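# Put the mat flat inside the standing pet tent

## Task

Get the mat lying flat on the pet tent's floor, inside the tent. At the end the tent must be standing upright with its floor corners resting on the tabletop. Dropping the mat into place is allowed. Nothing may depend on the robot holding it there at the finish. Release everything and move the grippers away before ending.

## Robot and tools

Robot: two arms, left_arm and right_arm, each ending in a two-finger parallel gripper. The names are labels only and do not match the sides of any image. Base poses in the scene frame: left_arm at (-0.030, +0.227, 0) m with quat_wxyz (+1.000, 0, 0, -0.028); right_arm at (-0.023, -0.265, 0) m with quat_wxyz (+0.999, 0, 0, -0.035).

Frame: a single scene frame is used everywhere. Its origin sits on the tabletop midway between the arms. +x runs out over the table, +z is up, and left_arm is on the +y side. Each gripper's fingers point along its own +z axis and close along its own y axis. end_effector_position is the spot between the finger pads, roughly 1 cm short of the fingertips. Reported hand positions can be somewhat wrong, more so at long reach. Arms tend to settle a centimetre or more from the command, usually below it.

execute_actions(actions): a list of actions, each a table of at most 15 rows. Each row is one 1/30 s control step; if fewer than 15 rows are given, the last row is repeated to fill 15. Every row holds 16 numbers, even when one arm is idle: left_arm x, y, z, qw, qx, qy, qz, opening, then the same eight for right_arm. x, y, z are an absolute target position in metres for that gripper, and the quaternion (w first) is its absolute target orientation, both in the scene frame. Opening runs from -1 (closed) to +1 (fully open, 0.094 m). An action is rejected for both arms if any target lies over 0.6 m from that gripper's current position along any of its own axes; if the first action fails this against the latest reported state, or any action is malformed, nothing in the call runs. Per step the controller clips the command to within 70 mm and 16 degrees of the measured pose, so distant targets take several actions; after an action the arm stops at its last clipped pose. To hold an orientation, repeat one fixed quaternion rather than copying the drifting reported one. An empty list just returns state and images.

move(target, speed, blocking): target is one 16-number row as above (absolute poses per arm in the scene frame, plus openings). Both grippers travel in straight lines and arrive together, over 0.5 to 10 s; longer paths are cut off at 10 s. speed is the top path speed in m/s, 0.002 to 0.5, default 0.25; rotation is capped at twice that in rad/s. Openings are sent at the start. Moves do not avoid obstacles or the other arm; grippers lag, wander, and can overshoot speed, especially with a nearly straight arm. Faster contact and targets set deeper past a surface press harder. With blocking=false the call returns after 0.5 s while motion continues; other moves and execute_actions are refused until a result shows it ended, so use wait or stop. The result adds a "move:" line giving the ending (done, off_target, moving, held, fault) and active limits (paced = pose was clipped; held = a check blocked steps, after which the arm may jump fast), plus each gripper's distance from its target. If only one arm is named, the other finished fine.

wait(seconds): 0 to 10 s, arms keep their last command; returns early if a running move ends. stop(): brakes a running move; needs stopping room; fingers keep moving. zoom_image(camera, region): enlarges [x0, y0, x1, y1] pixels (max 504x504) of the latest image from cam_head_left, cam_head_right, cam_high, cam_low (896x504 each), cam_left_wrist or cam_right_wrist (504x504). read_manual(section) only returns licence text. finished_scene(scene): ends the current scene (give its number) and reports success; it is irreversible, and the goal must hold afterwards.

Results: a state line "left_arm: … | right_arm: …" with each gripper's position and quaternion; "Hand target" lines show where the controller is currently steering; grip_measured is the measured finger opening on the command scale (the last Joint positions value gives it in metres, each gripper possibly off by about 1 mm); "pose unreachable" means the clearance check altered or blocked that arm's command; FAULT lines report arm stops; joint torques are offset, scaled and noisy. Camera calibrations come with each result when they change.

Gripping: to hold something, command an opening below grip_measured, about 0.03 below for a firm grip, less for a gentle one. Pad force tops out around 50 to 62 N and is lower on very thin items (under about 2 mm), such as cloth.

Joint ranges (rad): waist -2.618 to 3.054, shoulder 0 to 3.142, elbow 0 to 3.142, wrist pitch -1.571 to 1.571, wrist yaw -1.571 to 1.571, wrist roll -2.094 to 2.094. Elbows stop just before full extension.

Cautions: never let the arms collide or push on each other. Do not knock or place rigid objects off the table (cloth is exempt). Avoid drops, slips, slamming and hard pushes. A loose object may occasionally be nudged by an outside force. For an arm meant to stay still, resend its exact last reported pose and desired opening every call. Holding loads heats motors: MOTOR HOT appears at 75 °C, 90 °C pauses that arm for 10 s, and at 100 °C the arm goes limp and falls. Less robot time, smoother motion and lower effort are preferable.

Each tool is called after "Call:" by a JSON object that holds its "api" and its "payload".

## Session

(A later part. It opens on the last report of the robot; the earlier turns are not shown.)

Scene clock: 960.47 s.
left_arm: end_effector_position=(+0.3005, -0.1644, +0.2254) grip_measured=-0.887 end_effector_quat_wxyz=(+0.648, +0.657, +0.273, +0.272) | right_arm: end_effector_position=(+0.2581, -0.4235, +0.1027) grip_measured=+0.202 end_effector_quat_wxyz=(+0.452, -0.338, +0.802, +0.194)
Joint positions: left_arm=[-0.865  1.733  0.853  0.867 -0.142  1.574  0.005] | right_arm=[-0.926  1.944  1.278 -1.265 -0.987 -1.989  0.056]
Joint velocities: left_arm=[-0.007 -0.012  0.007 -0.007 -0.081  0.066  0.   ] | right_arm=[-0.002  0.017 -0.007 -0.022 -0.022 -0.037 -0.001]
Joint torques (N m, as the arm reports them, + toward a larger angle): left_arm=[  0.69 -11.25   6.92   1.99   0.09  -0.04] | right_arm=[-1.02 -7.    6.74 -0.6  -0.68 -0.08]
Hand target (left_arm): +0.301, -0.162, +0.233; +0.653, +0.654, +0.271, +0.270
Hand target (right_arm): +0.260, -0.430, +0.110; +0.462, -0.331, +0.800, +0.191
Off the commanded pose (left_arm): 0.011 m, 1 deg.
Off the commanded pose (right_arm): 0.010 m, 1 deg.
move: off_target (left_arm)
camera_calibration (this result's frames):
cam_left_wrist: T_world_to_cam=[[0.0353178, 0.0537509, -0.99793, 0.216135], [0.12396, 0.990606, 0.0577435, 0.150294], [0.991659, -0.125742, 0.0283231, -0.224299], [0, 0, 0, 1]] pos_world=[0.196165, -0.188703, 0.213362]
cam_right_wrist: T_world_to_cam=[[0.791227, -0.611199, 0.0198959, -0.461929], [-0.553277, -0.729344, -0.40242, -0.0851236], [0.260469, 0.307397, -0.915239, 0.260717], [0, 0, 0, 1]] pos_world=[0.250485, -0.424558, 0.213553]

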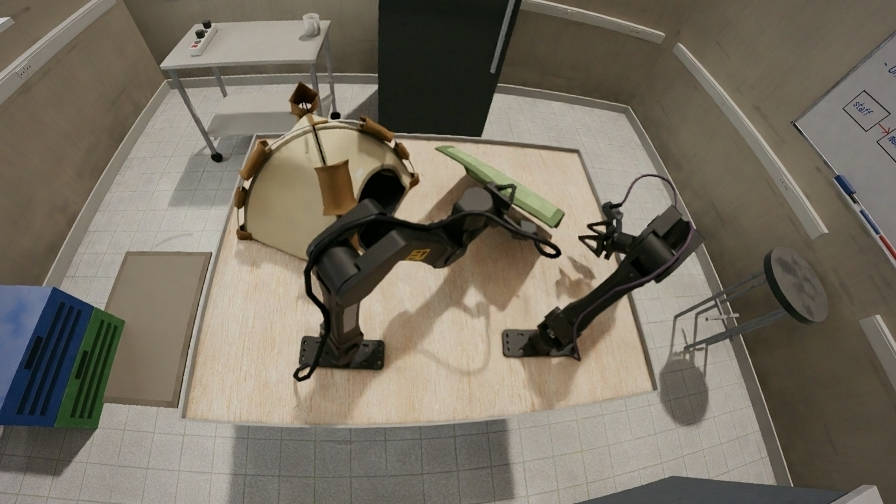

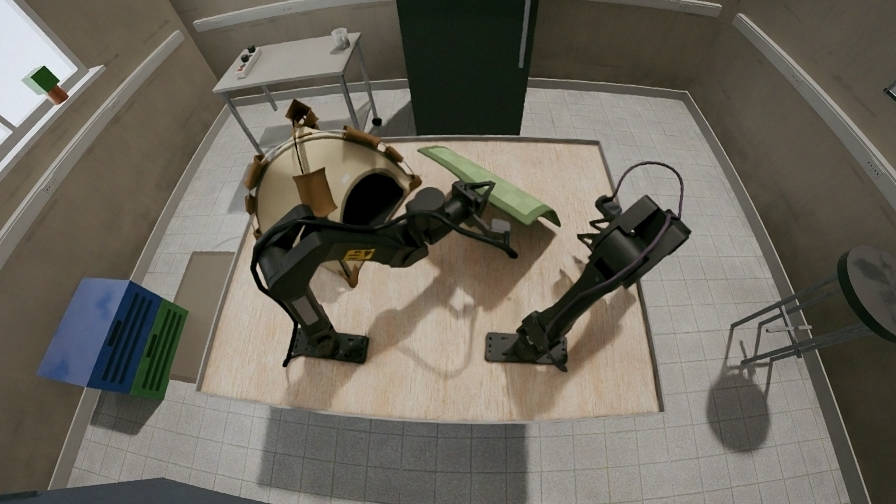

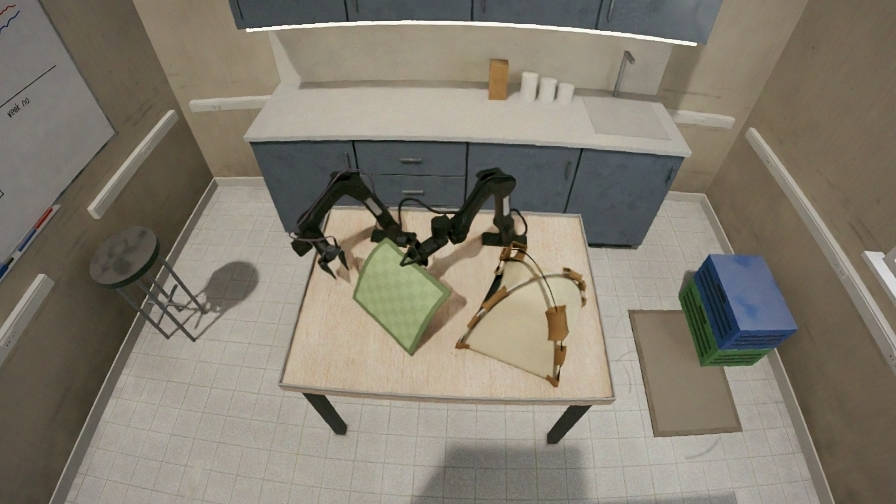

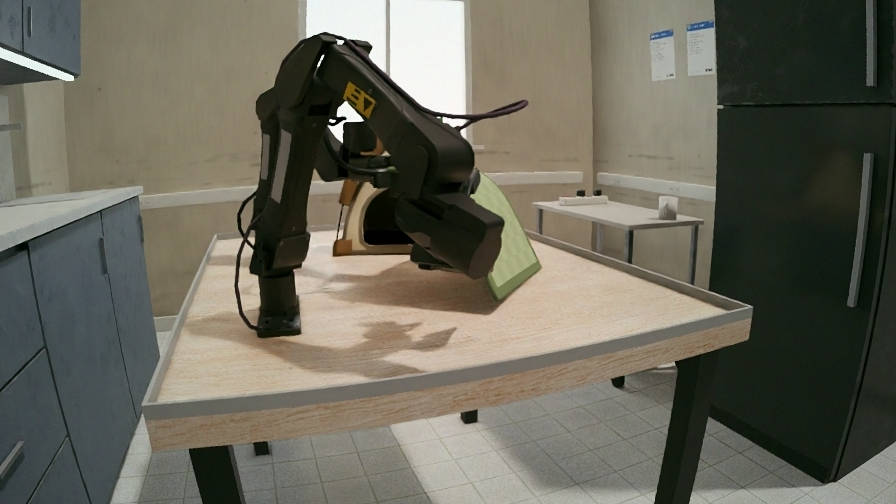

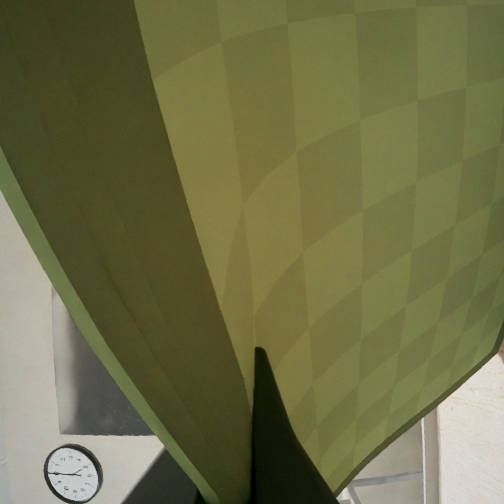

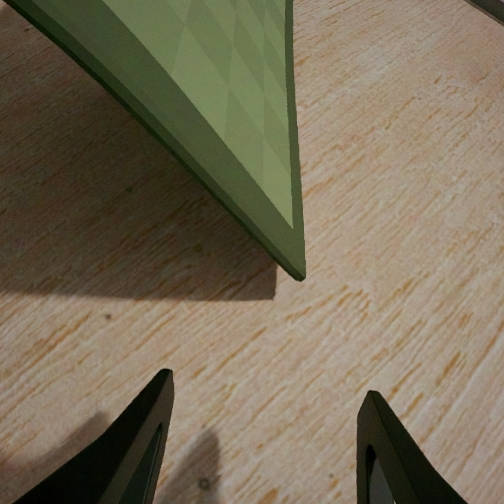

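Call:
{"api": "move", "payload": {"target": [0.30,-0.16,0.235,0.6533,0.6533,0.2706,0.2706,-0.915,0.265,-0.388,0.105,0.4619,-0.3314,0.8001,0.1913,0.5], "speed": 0.1}}

Call:
{"api": "move", "payload": {"target": [0.30,-0.16,0.235,0.6533,0.6533,0.2706,0.2706,-0.915,0.316,-0.337,0.088,0.4619,-0.3314,0.8001,0.1913,0.5], "speed": 0.08}}

Scene clock: 994.17 s.
left_arm: end_effector_position=(+0.3002, -0.1647, +0.2249) grip_measured=-0.887 end_effector_quat_wxyz=(+0.647, +0.658, +0.272, +0.271) | right_arm: end_effector_position=(+0.2615, -0.3932, +0.0980) grip_measured=+0.498 end_effector_quat_wxyz=(+0.449, -0.330, +0.807, +0.196)
Joint positions: left_arm=[-0.865  1.733  0.853  0.866 -0.139  1.574  0.005] | right_arm=[-0.86   1.841  1.13  -1.113 -1.004 -1.846  0.07 ]
Joint velocities: left_arm=[ 0.002 -0.002  0.027  0.022 -0.066 -0.007 -0.001] | right_arm=[ 0.002 -0.002  0.002 -0.022  0.022  0.007 -0.   ]
Joint torques (N m, as the arm reports them, + toward a larger angle): left_arm=[  0.85 -11.81   6.44   2.     0.11  -0.02] | right_arm=[ 0.84 -8.85  3.1   0.04 -0.82  0.07]
Hand target (left_arm): +0.300, -0.160, +0.235; +0.653, +0.653, +0.271, +0.271
Hand target (right_arm): +0.264, -0.388, +0.105; +0.462, -0.331, +0.800, +0.192
Off the commanded pose (left_arm): 0.011 m, 1 deg.
Off the commanded pose (right_arm): 0.009 m, 2 deg.
move: off_target (left_arm)
camera_calibration (this result's frames):
cam_left_wrist: T_world_to_cam=[[0.0342664, 0.0551682, -0.997889, 0.21623], [0.126295, 0.990232, 0.0590817, 0.149575], [0.991401, -0.128053, 0.0269642, -0.224031], [0, 0, 0, 1]] pos_world=[0.195804, -0.188731, 0.212977]
cam_right_wrist: T_world_to_cam=[[0.783574, -0.621278, 0.00517062, -0.446517], [-0.568018, -0.719724, -0.39919, -0.0557437], [0.251729, 0.309858, -0.916854, 0.249646], [0, 0, 0, 1]] pos_world=[0.255372, -0.394886, 0.208946]

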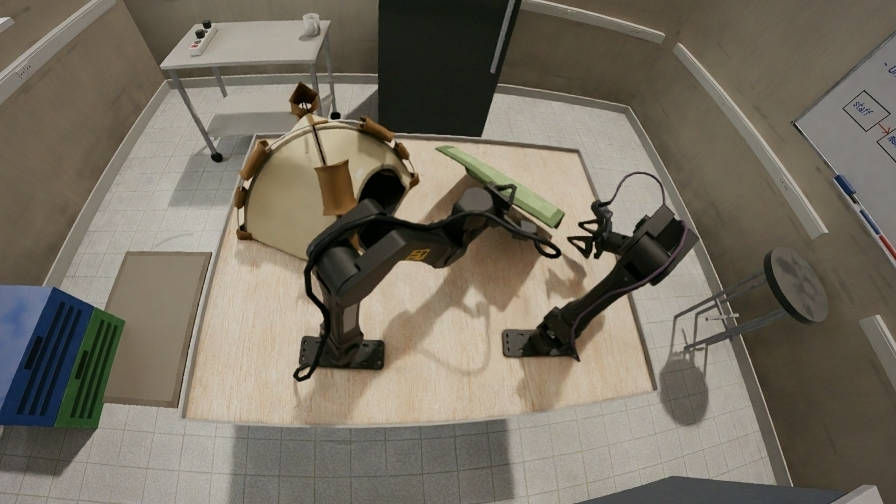

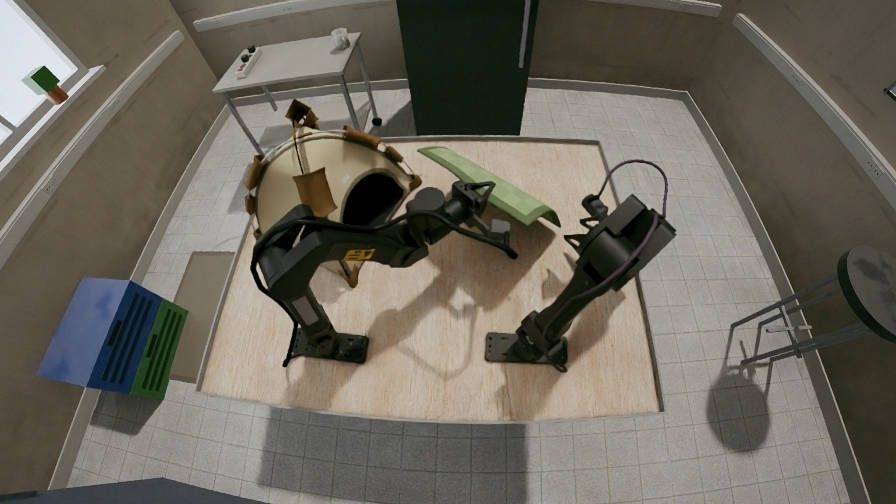

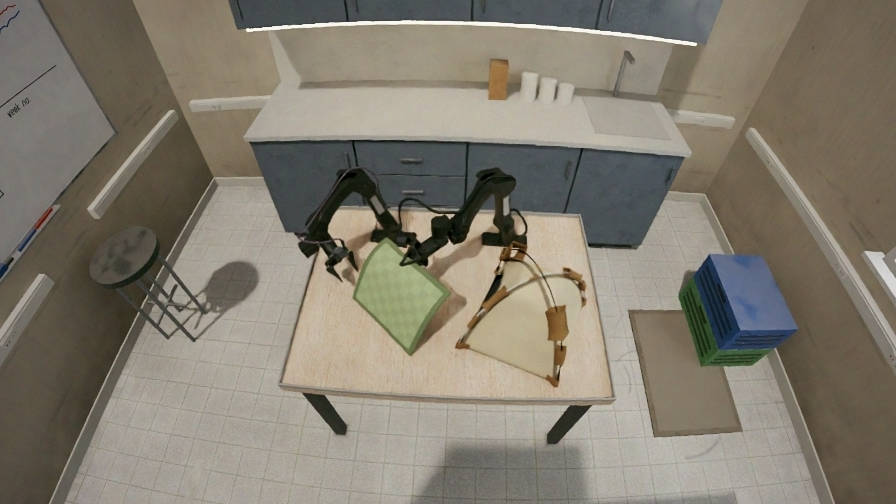

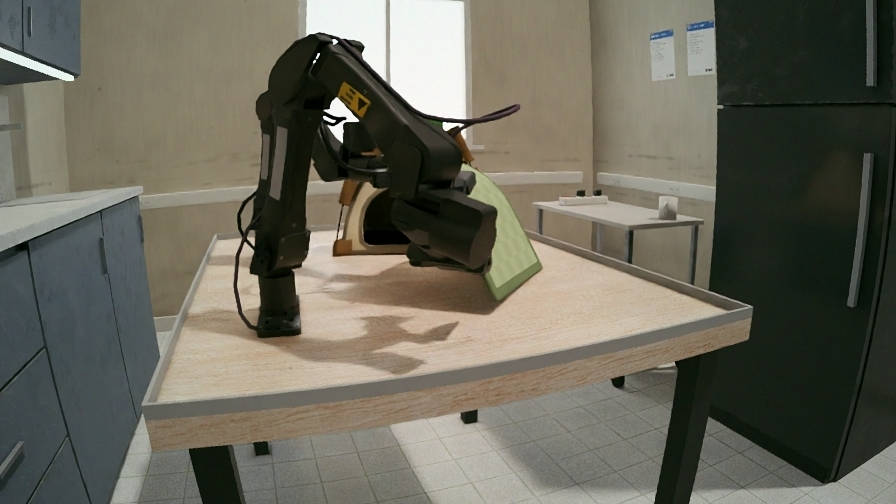

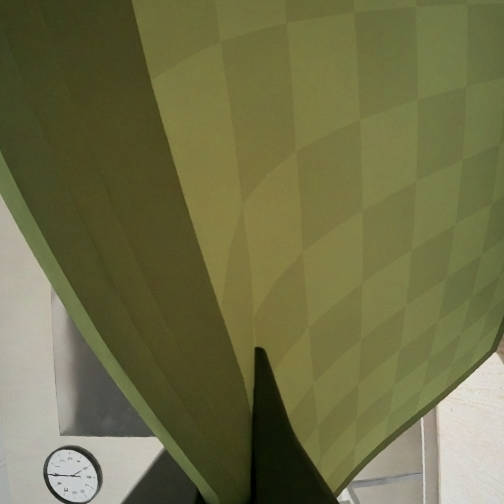

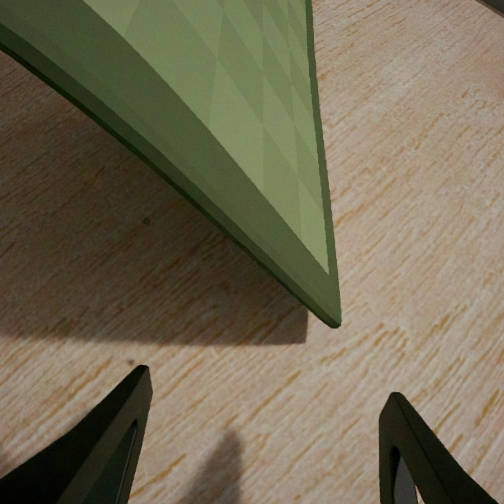

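Scene clock: 995.77 s.
left_arm: end_effector_position=(+0.3001, -0.1648, +0.2249) grip_measured=-0.887 end_effector_quat_wxyz=(+0.647, +0.658, +0.272, +0.271) | right_arm: end_effector_position=(+0.3150, -0.3427, +0.0808) grip_measured=+0.498 end_effector_quat_wxyz=(+0.451, -0.326, +0.809, +0.191)
Joint positions: left_arm=[-0.865  1.733  0.853  0.866 -0.139  1.574  0.005] | right_arm=[-0.611  1.765  0.961 -0.595 -1.015 -1.353  0.07 ]
Joint velocities: left_arm=[-0.007 -0.007 -0.007 -0.007 -0.007 -0.007  0.001] | right_arm=[ 0.012  0.022  0.007  0.095 -0.037  0.007  0.   ]
Joint torques (N m, as the arm reports them, + toward a larger angle): left_arm=[  0.89 -11.84   6.44   1.99   0.1   -0.02] | right_arm=[ 0.82 -8.51  3.35  0.81 -0.73  0.08]
Hand target (left_arm): +0.300, -0.160, +0.235; +0.653, +0.653, +0.271, +0.271
Hand target (right_arm): +0.316, -0.337, +0.088; +0.462, -0.331, +0.800, +0.190
Off the commanded pose (left_arm): 0.011 m, 1 deg.
Off the commanded pose (right_arm): 0.009 m, 2 deg.
move: off_target (left_arm)
camera_calibration (this result's frames):
cam_left_wrist: T_world_to_cam=[[0.0342831, 0.0551518, -0.997889, 0.216227], [0.126673, 0.990184, 0.0590778, 0.149509], [0.991352, -0.128431, 0.0269603, -0.224036], [0, 0, 0, 1]] pos_world=[0.195747, -0.18874, 0.212978]
cam_right_wrist: T_world_to_cam=[[0.775655, -0.631075, 0.0101326, -0.458255], [-0.575678, -0.713966, -0.398556, 0.00843964], [0.258753, 0.303309, -0.917088, 0.200337], [0, 0, 0, 1]] pos_world=[0.308469, -0.343932, 0.191733]

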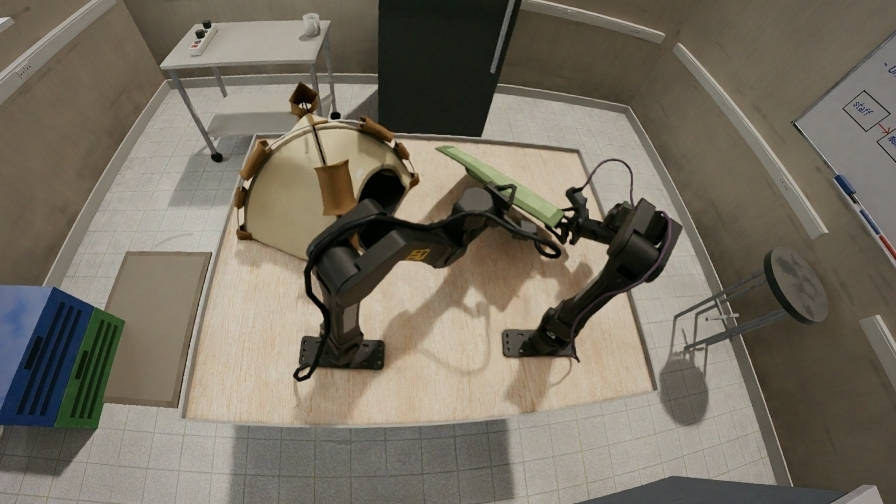

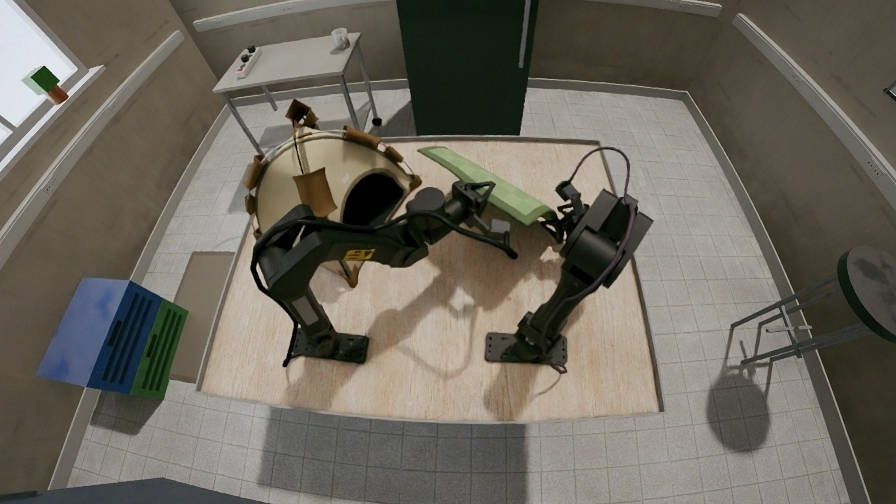

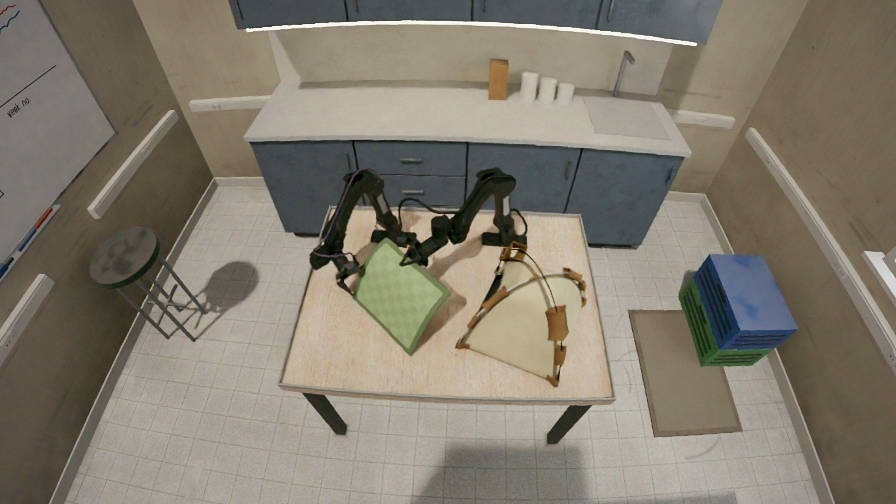

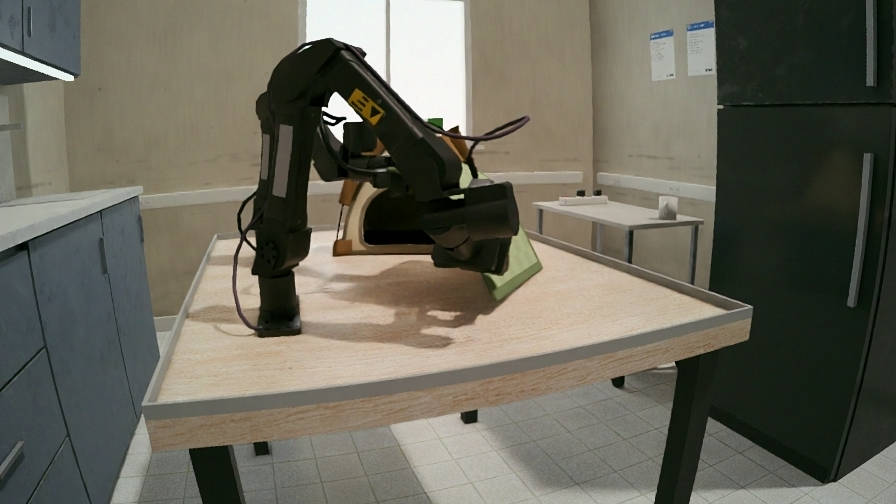

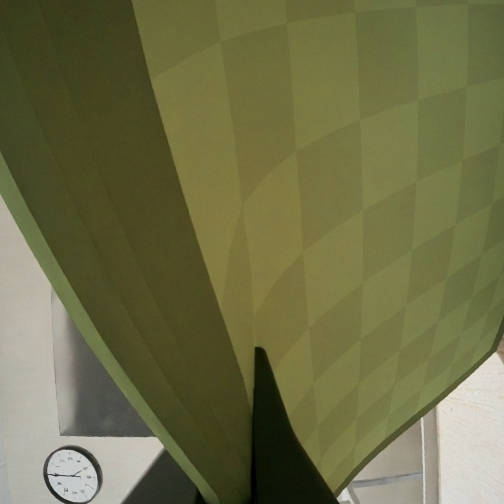

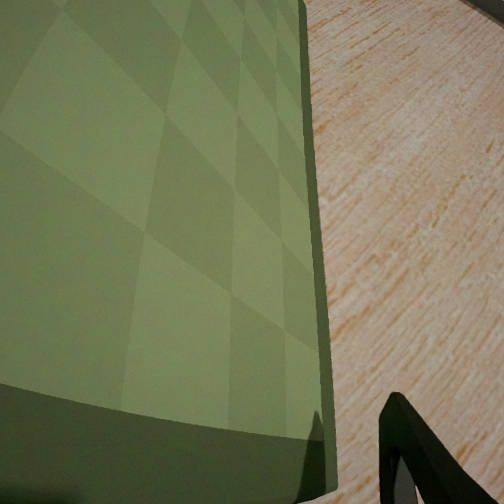

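Call:
{"api": "execute_actions", "payload": {"actions": [[[0.30,-0.16,0.235,0.6533,0.6533,0.2706,0.2706,-0.915,0.320,-0.332,0.087,0.4619,-0.3314,0.8001,0.1913,0.5],[0.30,-0.16,0.235,0.6533,0.6533,0.2706,0.2706,-0.915,0.322,-0.329,0.087,0.4619,-0.3314,0.8001,0.1913,0.5],[0.30,-0.16,0.235,0.6533,0.6533,0.2706,0.2706,-0.915,0.324,-0.326,0.086,0.4619,-0.3314,0.8001,0.1913,0.5],[0.30,-0.16,0.235,0.6533,0.6533,0.2706,0.2706,-0.915,0.326,-0.323,0.086,0.4619,-0.3314,0.8001,0.1913,0.5],[0.30,-0.16,0.235,0.6533,0.6533,0.2706,0.2706,-0.915,0.328,-0.320,0.085,0.4619,-0.3314,0.8001,0.1913,0.5]],[[0.30,-0.16,0.235,0.6533,0.6533,0.2706,0.2706,-0.915,0.328,-0.320,0.085,0.4619,-0.3314,0.8001,0.1913,0.4],[0.30,-0.16,0.235,0.6533,0.6533,0.2706,0.2706,-0.915,0.328,-0.320,0.085,0.4619,-0.3314,0.8001,0.1913,0.3],[0.30,-0.16,0.235,0.6533,0.6533,0.2706,0.2706,-0.915,0.328,-0.320,0.085,0.4619,-0.3314,0.8001,0.1913,0.2],[0.30,-0.16,0.235,0.6533,0.6533,0.2706,0.2706,-0.915,0.328,-0.320,0.085,0.4619,-0.3314,0.8001,0.1913,0.1],[0.30,-0.16,0.235,0.6533,0.6533,0.2706,0.2706,-0.915,0.328,-0.320,0.085,0.4619,-0.3314,0.8001,0.1913,0.0],[0.30,-0.16,0.235,0.6533,0.6533,0.2706,0.2706,-0.915,0.328,-0.320,0.085,0.4619,-0.3314,0.8001,0.1913,-0.1],[0.30,-0.16,0.235,0.6533,0.6533,0.2706,0.2706,-0.915,0.328,-0.320,0.085,0.4619,-0.3314,0.8001,0.1913,-0.2],[0.30,-0.16,0.235,0.6533,0.6533,0.2706,0.2706,-0.915,0.328,-0.320,0.085,0.4619,-0.3314,0.8001,0.1913,-0.3],[0.30,-0.16,0.235,0.6533,0.6533,0.2706,0.2706,-0.915,0.328,-0.320,0.085,0.4619,-0.3314,0.8001,0.1913,-0.4],[0.30,-0.16,0.235,0.6533,0.6533,0.2706,0.2706,-0.915,0.328,-0.320,0.085,0.4619,-0.3314,0.8001,0.1913,-0.5],[0.30,-0.16,0.235,0.6533,0.6533,0.2706,0.2706,-0.915,0.328,-0.320,0.085,0.4619,-0.3314,0.8001,0.1913,-0.6],[0.30,-0.16,0.235,0.6533,0.6533,0.2706,0.2706,-0.915,0.328,-0.320,0.085,0.4619,-0.3314,0.8001,0.1913,-0.7],[0.30,-0.16,0.235,0.6533,0.6533,0.2706,0.2706,-0.915,0.328,-0.320,0.085,0.4619,-0.3314,0.8001,0.1913,-0.78],[0.30,-0.16,0.235,0.6533,0.6533,0.2706,0.2706,-0.915,0.328,-0.320,0.085,0.4619,-0.3314,0.8001,0.1913,-0.85],[0.30,-0.16,0.235,0.6533,0.6533,0.2706,0.2706,-0.915,0.328,-0.320,0.085,0.4619,-0.3314,0.8001,0.1913,-0.915]]]}}

Scene clock: 1019.53 s.
left_arm: end_effector_position=(+0.3010, -0.1640, +0.2240) grip_measured=-0.887 end_effector_quat_wxyz=(+0.646, +0.659, +0.273, +0.272) | right_arm: end_effector_position=(+0.3282, -0.3250, +0.0787) grip_measured=-0.877 end_effector_quat_wxyz=(+0.453, -0.327, +0.807, +0.193)
Joint positions: left_arm=[-0.863  1.733  0.853  0.862 -0.139  1.574  0.005] | right_arm=[-0.538  1.751  0.922 -0.46  -1.004 -1.224  0.006]
Joint velocities: left_arm=[-0.007 -0.012  0.012 -0.037 -0.051 -0.022 -0.   ] | right_arm=[-0.007 -0.012 -0.012  0.037 -0.022 -0.11  -0.041]
Joint torques (N m, as the arm reports them, + toward a larger angle): left_arm=[  0.66 -11.9    6.47   2.08   0.07  -0.01] | right_arm=[ 0.71 -8.51  3.7   1.04 -0.6   0.09]
Hand target (left_arm): +0.300, -0.160, +0.235; +0.653, +0.653, +0.271, +0.271
Hand target (right_arm): +0.328, -0.320, +0.085; +0.462, -0.332, +0.800, +0.192
Off the commanded pose (left_arm): 0.012 m, 1 deg.
Off the commanded pose (right_arm): 0.008 m, 1 deg.
camera_calibration (this result's frames):
cam_left_wrist: T_world_to_cam=[[0.0318477, 0.0582563, -0.997794, 0.216435], [0.124546, 0.990288, 0.0617934, 0.148739], [0.991703, -0.12624, 0.0242827, -0.223937], [0, 0, 0, 1]] pos_world=[0.196661, -0.188173, 0.212204]
cam_right_wrist: T_world_to_cam=[[0.777775, -0.628458, 0.0102938, -0.457163], [-0.571914, -0.7144, -0.403172, 0.0268691], [0.26073, 0.30769, -0.915067, 0.190256], [0, 0, 0, 1]] pos_world=[0.321331, -0.326653, 0.189636]

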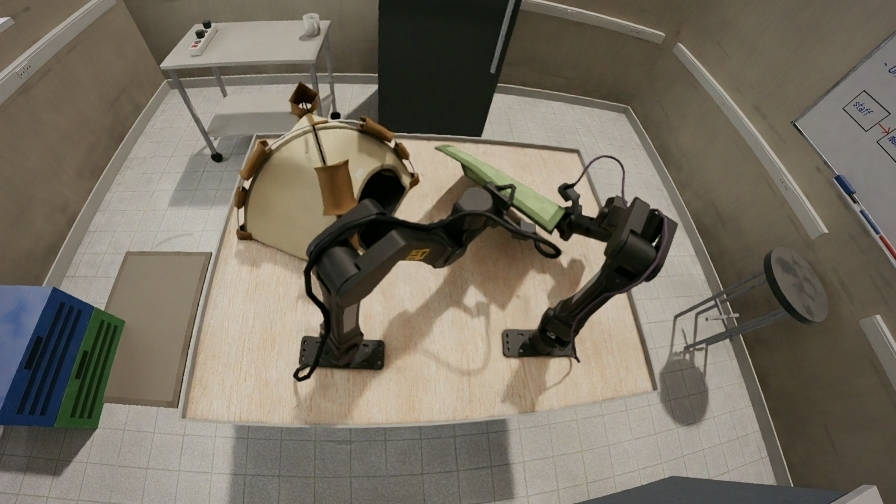

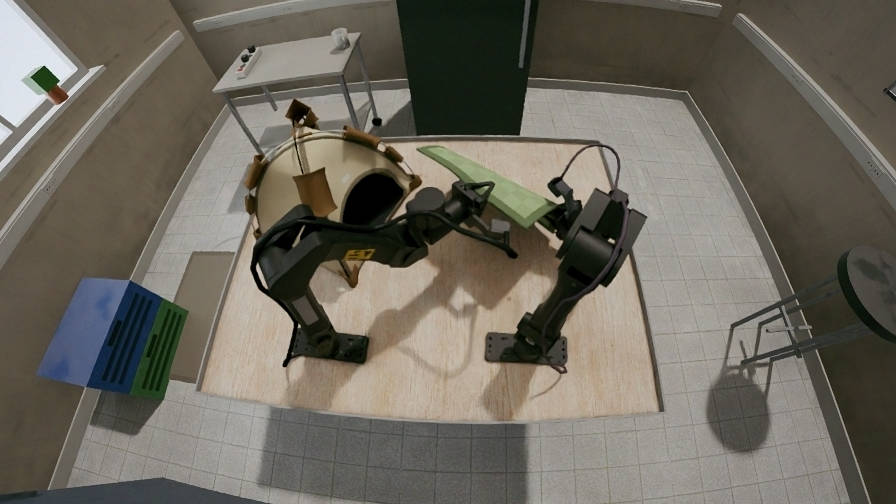

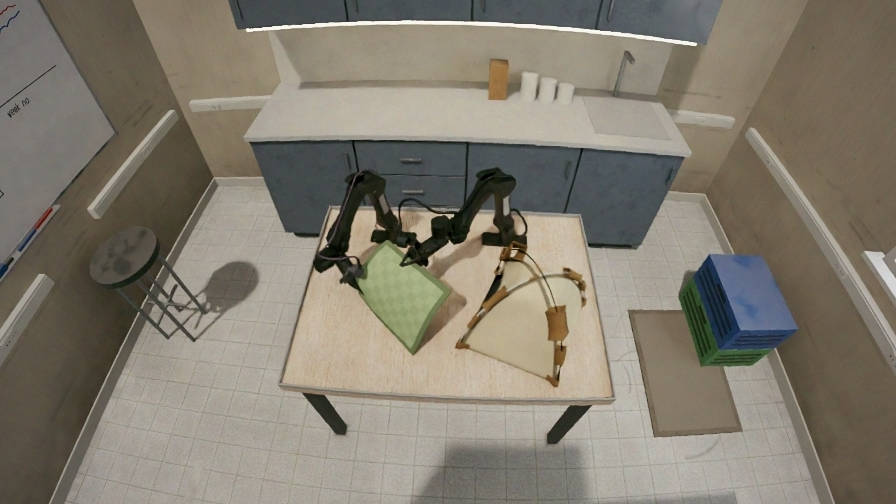

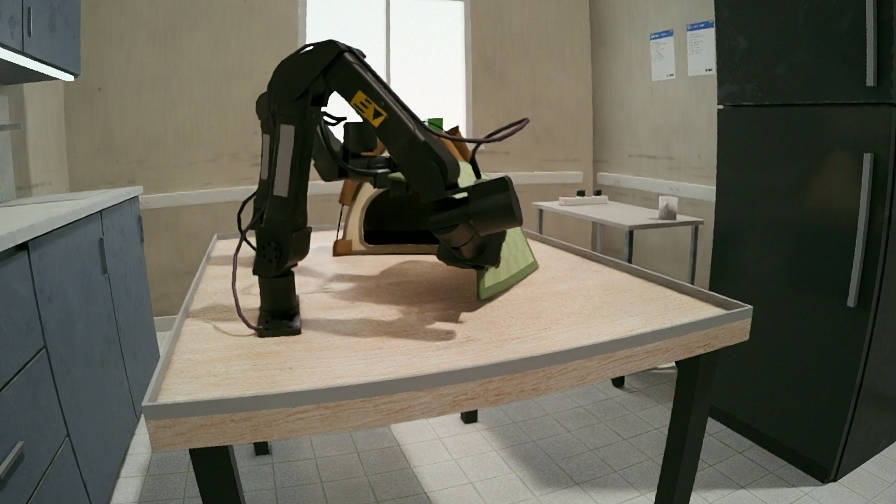

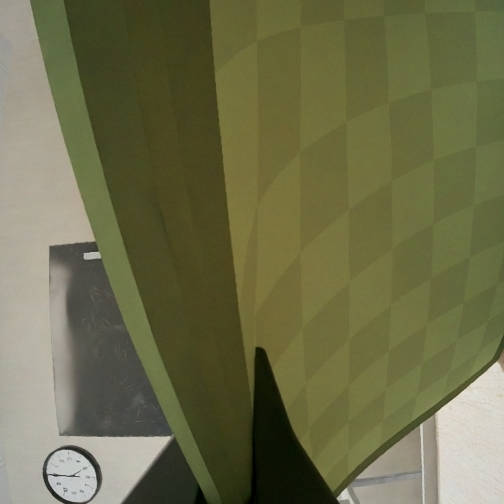

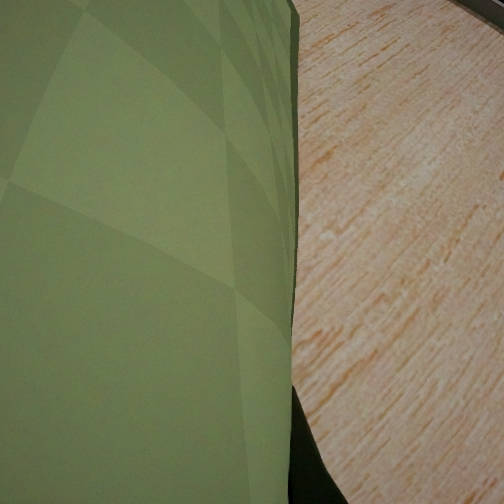

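Call:
{"api": "move", "payload": {"target": [0.288,-0.148,0.16,0.6533,0.6533,0.2706,0.2706,-0.915,0.328,-0.320,0.125,0.4619,-0.3314,0.8001,0.1913,-0.915], "speed": 0.07}}

Scene clock: 1028.03 s.
left_arm: end_effector_position=(+0.2901, -0.1489, +0.1763) grip_measured=-0.887 end_effector_quat_wxyz=(+0.663, +0.641, +0.269, +0.277) | right_arm: end_effector_position=(+0.3224, -0.3235, +0.1042) grip_measured=-0.884 end_effector_quat_wxyz=(+0.444, -0.324, +0.814, +0.189)
Joint positions: left_arm=[-0.863  1.866  0.69   1.21  -0.142  1.574  0.005] | right_arm=[-0.538  1.671  0.96  -0.583 -0.982 -1.218  0.005]
Joint velocities: left_arm=[-0.002 -0.007  0.012  0.022 -0.051 -0.007 -0.   ] | right_arm=[-0.022 -0.007  0.007 -0.022 -0.051 -0.007 -0.   ]
Joint torques (N m, as the arm reports them, + toward a larger angle): left_arm=[ 0.08 -8.16  3.64  2.1   0.05 -0.01] | right_arm=[ 0.63 -7.98  7.62  0.64 -0.87  0.06]
Hand target (left_arm): +0.287, -0.147, +0.161; +0.653, +0.653, +0.271, +0.270
Hand target (right_arm): +0.328, -0.320, +0.125; +0.462, -0.331, +0.800, +0.191
Off the commanded pose (left_arm): 0.016 m, 2 deg.
Off the commanded pose (right_arm): 0.022 m, 3 deg.
move: off_target (left_arm, right_arm)
camera_calibration (this result's frames):
cam_left_wrist: T_world_to_cam=[[0.0636739, 0.0177502, -0.997813, 0.153093], [0.120499, 0.99239, 0.0253432, 0.146034], [0.990669, -0.121849, 0.0610504, -0.215593], [0, 0, 0, 1]] pos_world=[0.186236, -0.17391, 0.162219]
cam_right_wrist: T_world_to_cam=[[0.772089, -0.635509, 0.00251664, -0.451626], [-0.585981, -0.713439, -0.384227, 0.0377312], [0.245975, 0.295183, -0.923235, 0.216171], [0, 0, 0, 1]] pos_world=[0.317633, -0.323904, 0.21521]

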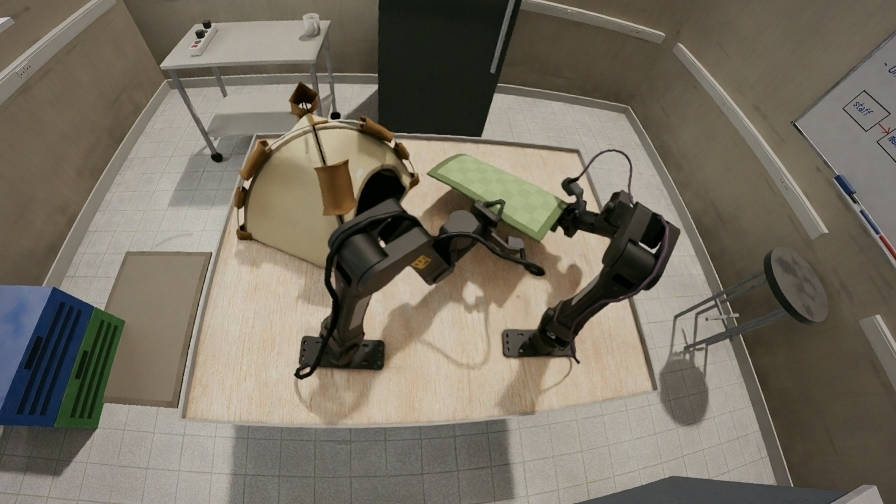

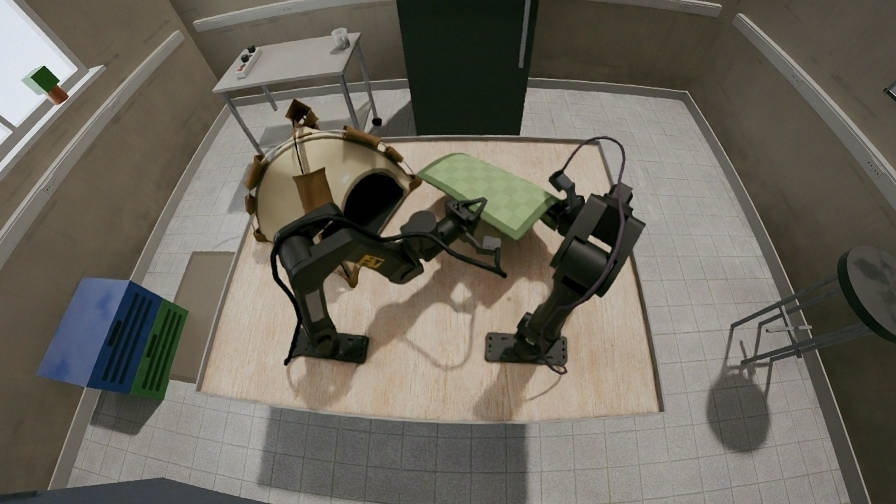

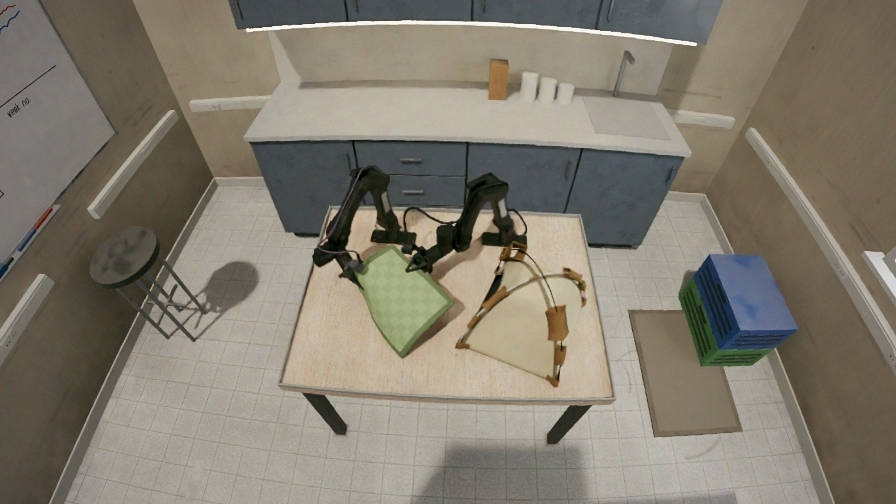

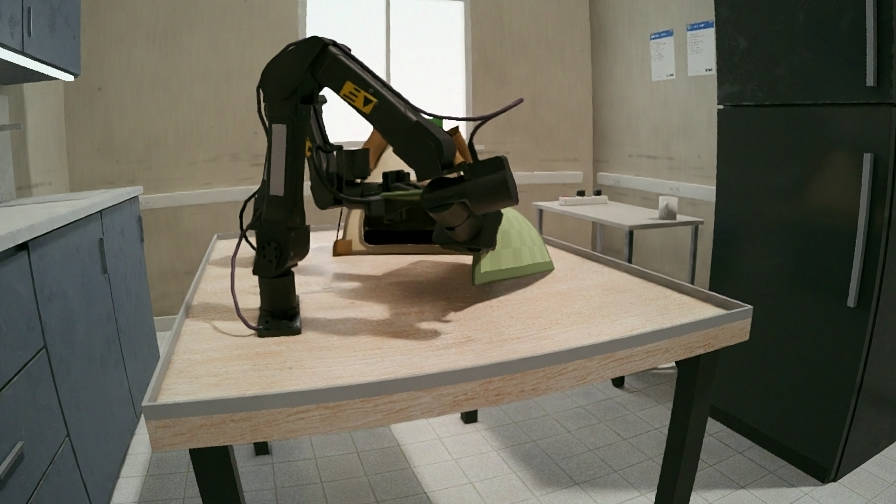

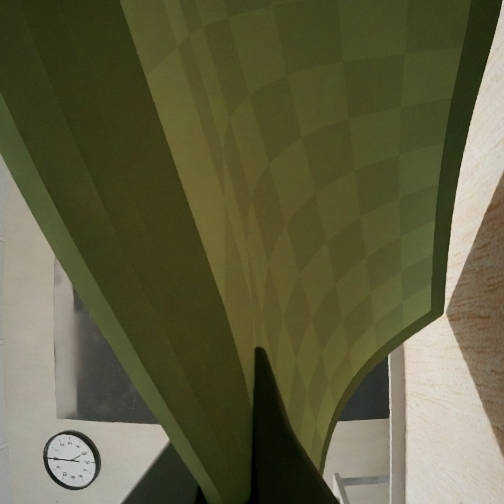

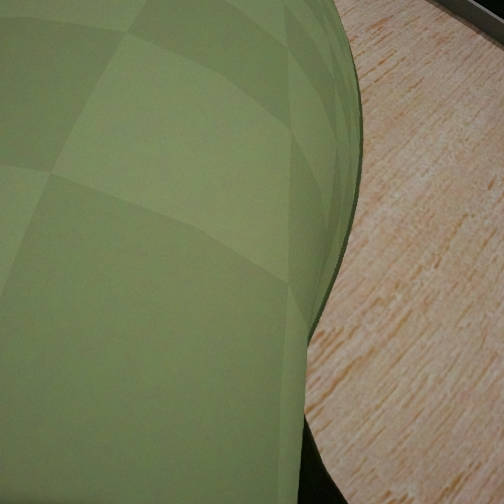

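Call:
{"api": "move", "payload": {"target": [0.288,-0.148,0.125,0.6533,0.6533,0.2706,0.2706,-0.915,0.328,-0.320,0.17,0.4619,-0.3314,0.8001,0.1913,-0.915], "speed": 0.07}}

Scene clock: 1033.37 s.
left_arm: end_effector_position=(+0.2916, -0.1533, +0.1533) grip_measured=-0.887 end_effector_quat_wxyz=(+0.677, +0.629, +0.263, +0.278) | right_arm: end_effector_position=(+0.3229, -0.3259, +0.1448) grip_measured=-0.884 end_effector_quat_wxyz=(+0.437, -0.322, +0.819, +0.187)
Joint positions: left_arm=[-0.863  2.007  0.69   1.387 -0.133  1.574  0.005] | right_arm=[-0.538  1.615  1.085 -0.77  -0.966 -1.216  0.005]
Joint velocities: left_arm=[-0.007 -0.017 -0.012  0.007 -0.066 -0.037 -0.   ] | right_arm=[-0.002 -0.012  0.007 -0.037  0.095  0.022 -0.   ]
Joint torques (N m, as the arm reports them, + toward a larger angle): left_arm=[ 0.08 -8.38  1.43  1.97 -0.01 -0.03] | right_arm=[ 0.6  -7.93  8.21  0.62 -1.04  0.06]
Hand target (left_arm): +0.288, -0.147, +0.126; +0.653, +0.653, +0.271, +0.271
Hand target (right_arm): +0.327, -0.320, +0.170; +0.462, -0.331, +0.800, +0.191
Off the commanded pose (left_arm): 0.029 m, 4 deg.
Off the commanded pose (right_arm): 0.026 m, 4 deg.
move: off_target (left_arm, right_arm)
camera_calibration (this result's frames):
cam_left_wrist: T_world_to_cam=[[0.0864252, -0.0119479, -0.996187, 0.118646], [0.128534, 0.991705, -0.000743043, 0.152371], [0.987932, -0.12798, 0.087244, -0.220374], [0, 0, 0, 1]] pos_world=[0.187876, -0.177893, 0.137533]
cam_right_wrist: T_world_to_cam=[[0.768863, -0.639406, -0.0032227, -0.453014], [-0.595132, -0.713764, -0.369269, 0.0526548], [0.233813, 0.285836, -0.929317, 0.256047], [0, 0, 0, 1]] pos_world=[0.319775, -0.325264, 0.255932]

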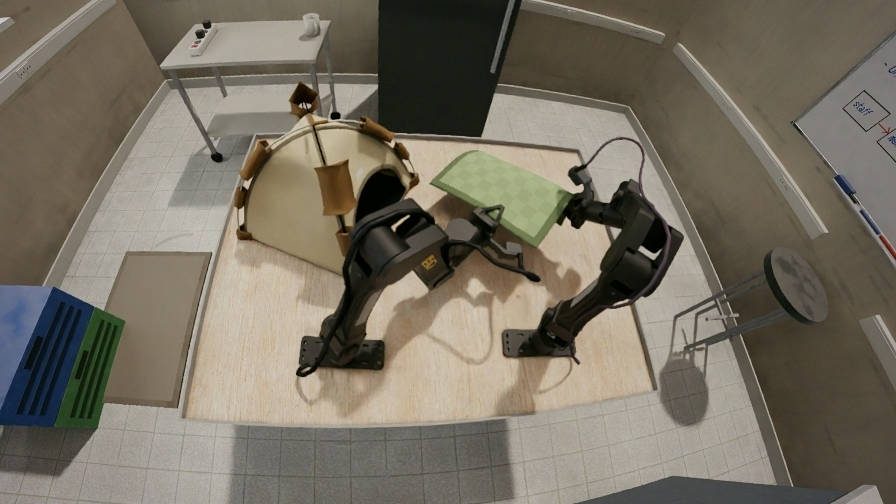

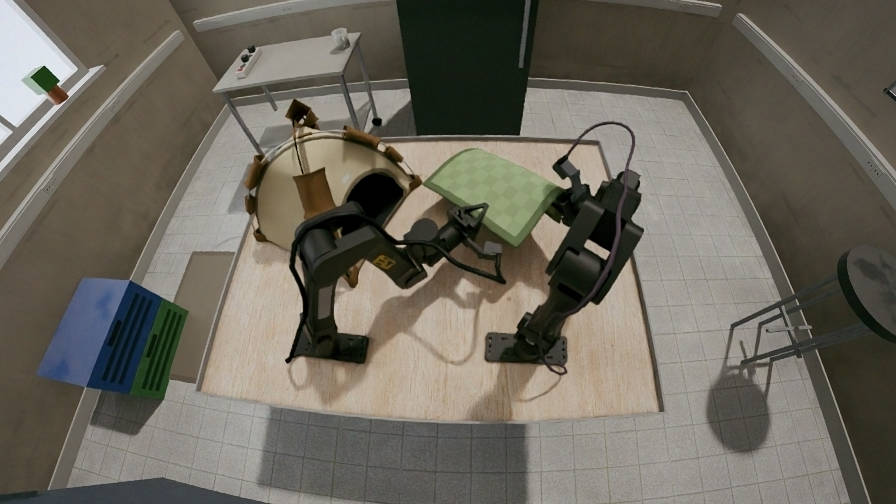

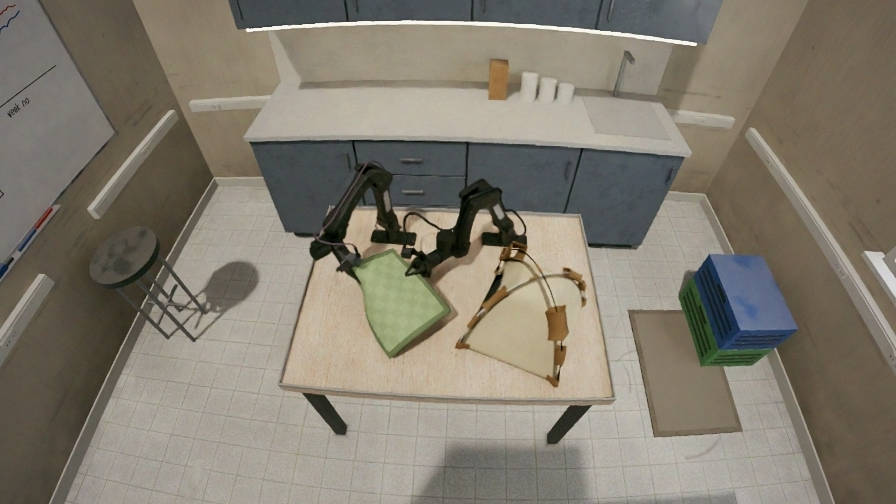

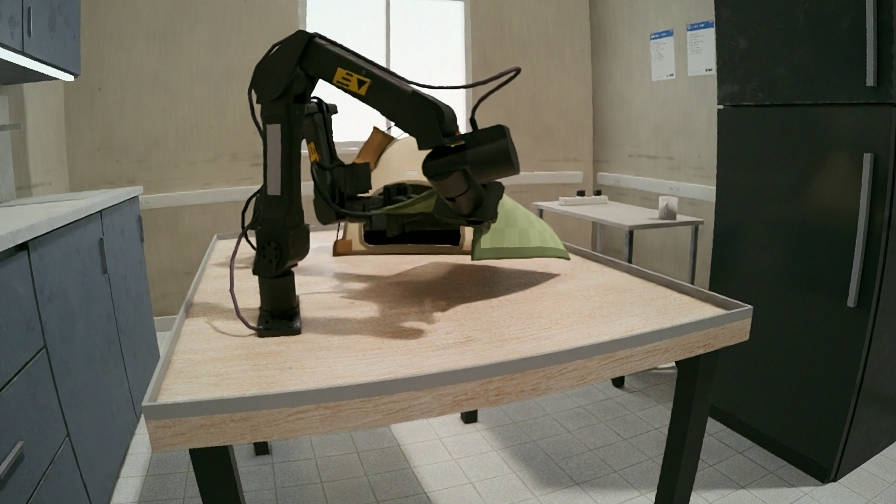

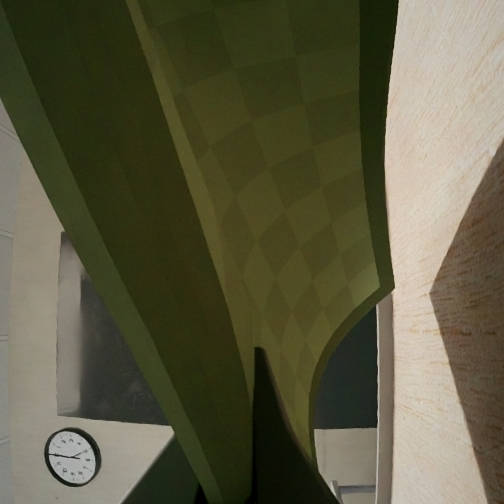

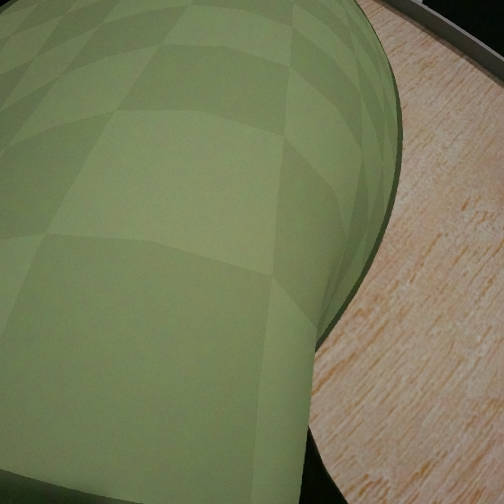

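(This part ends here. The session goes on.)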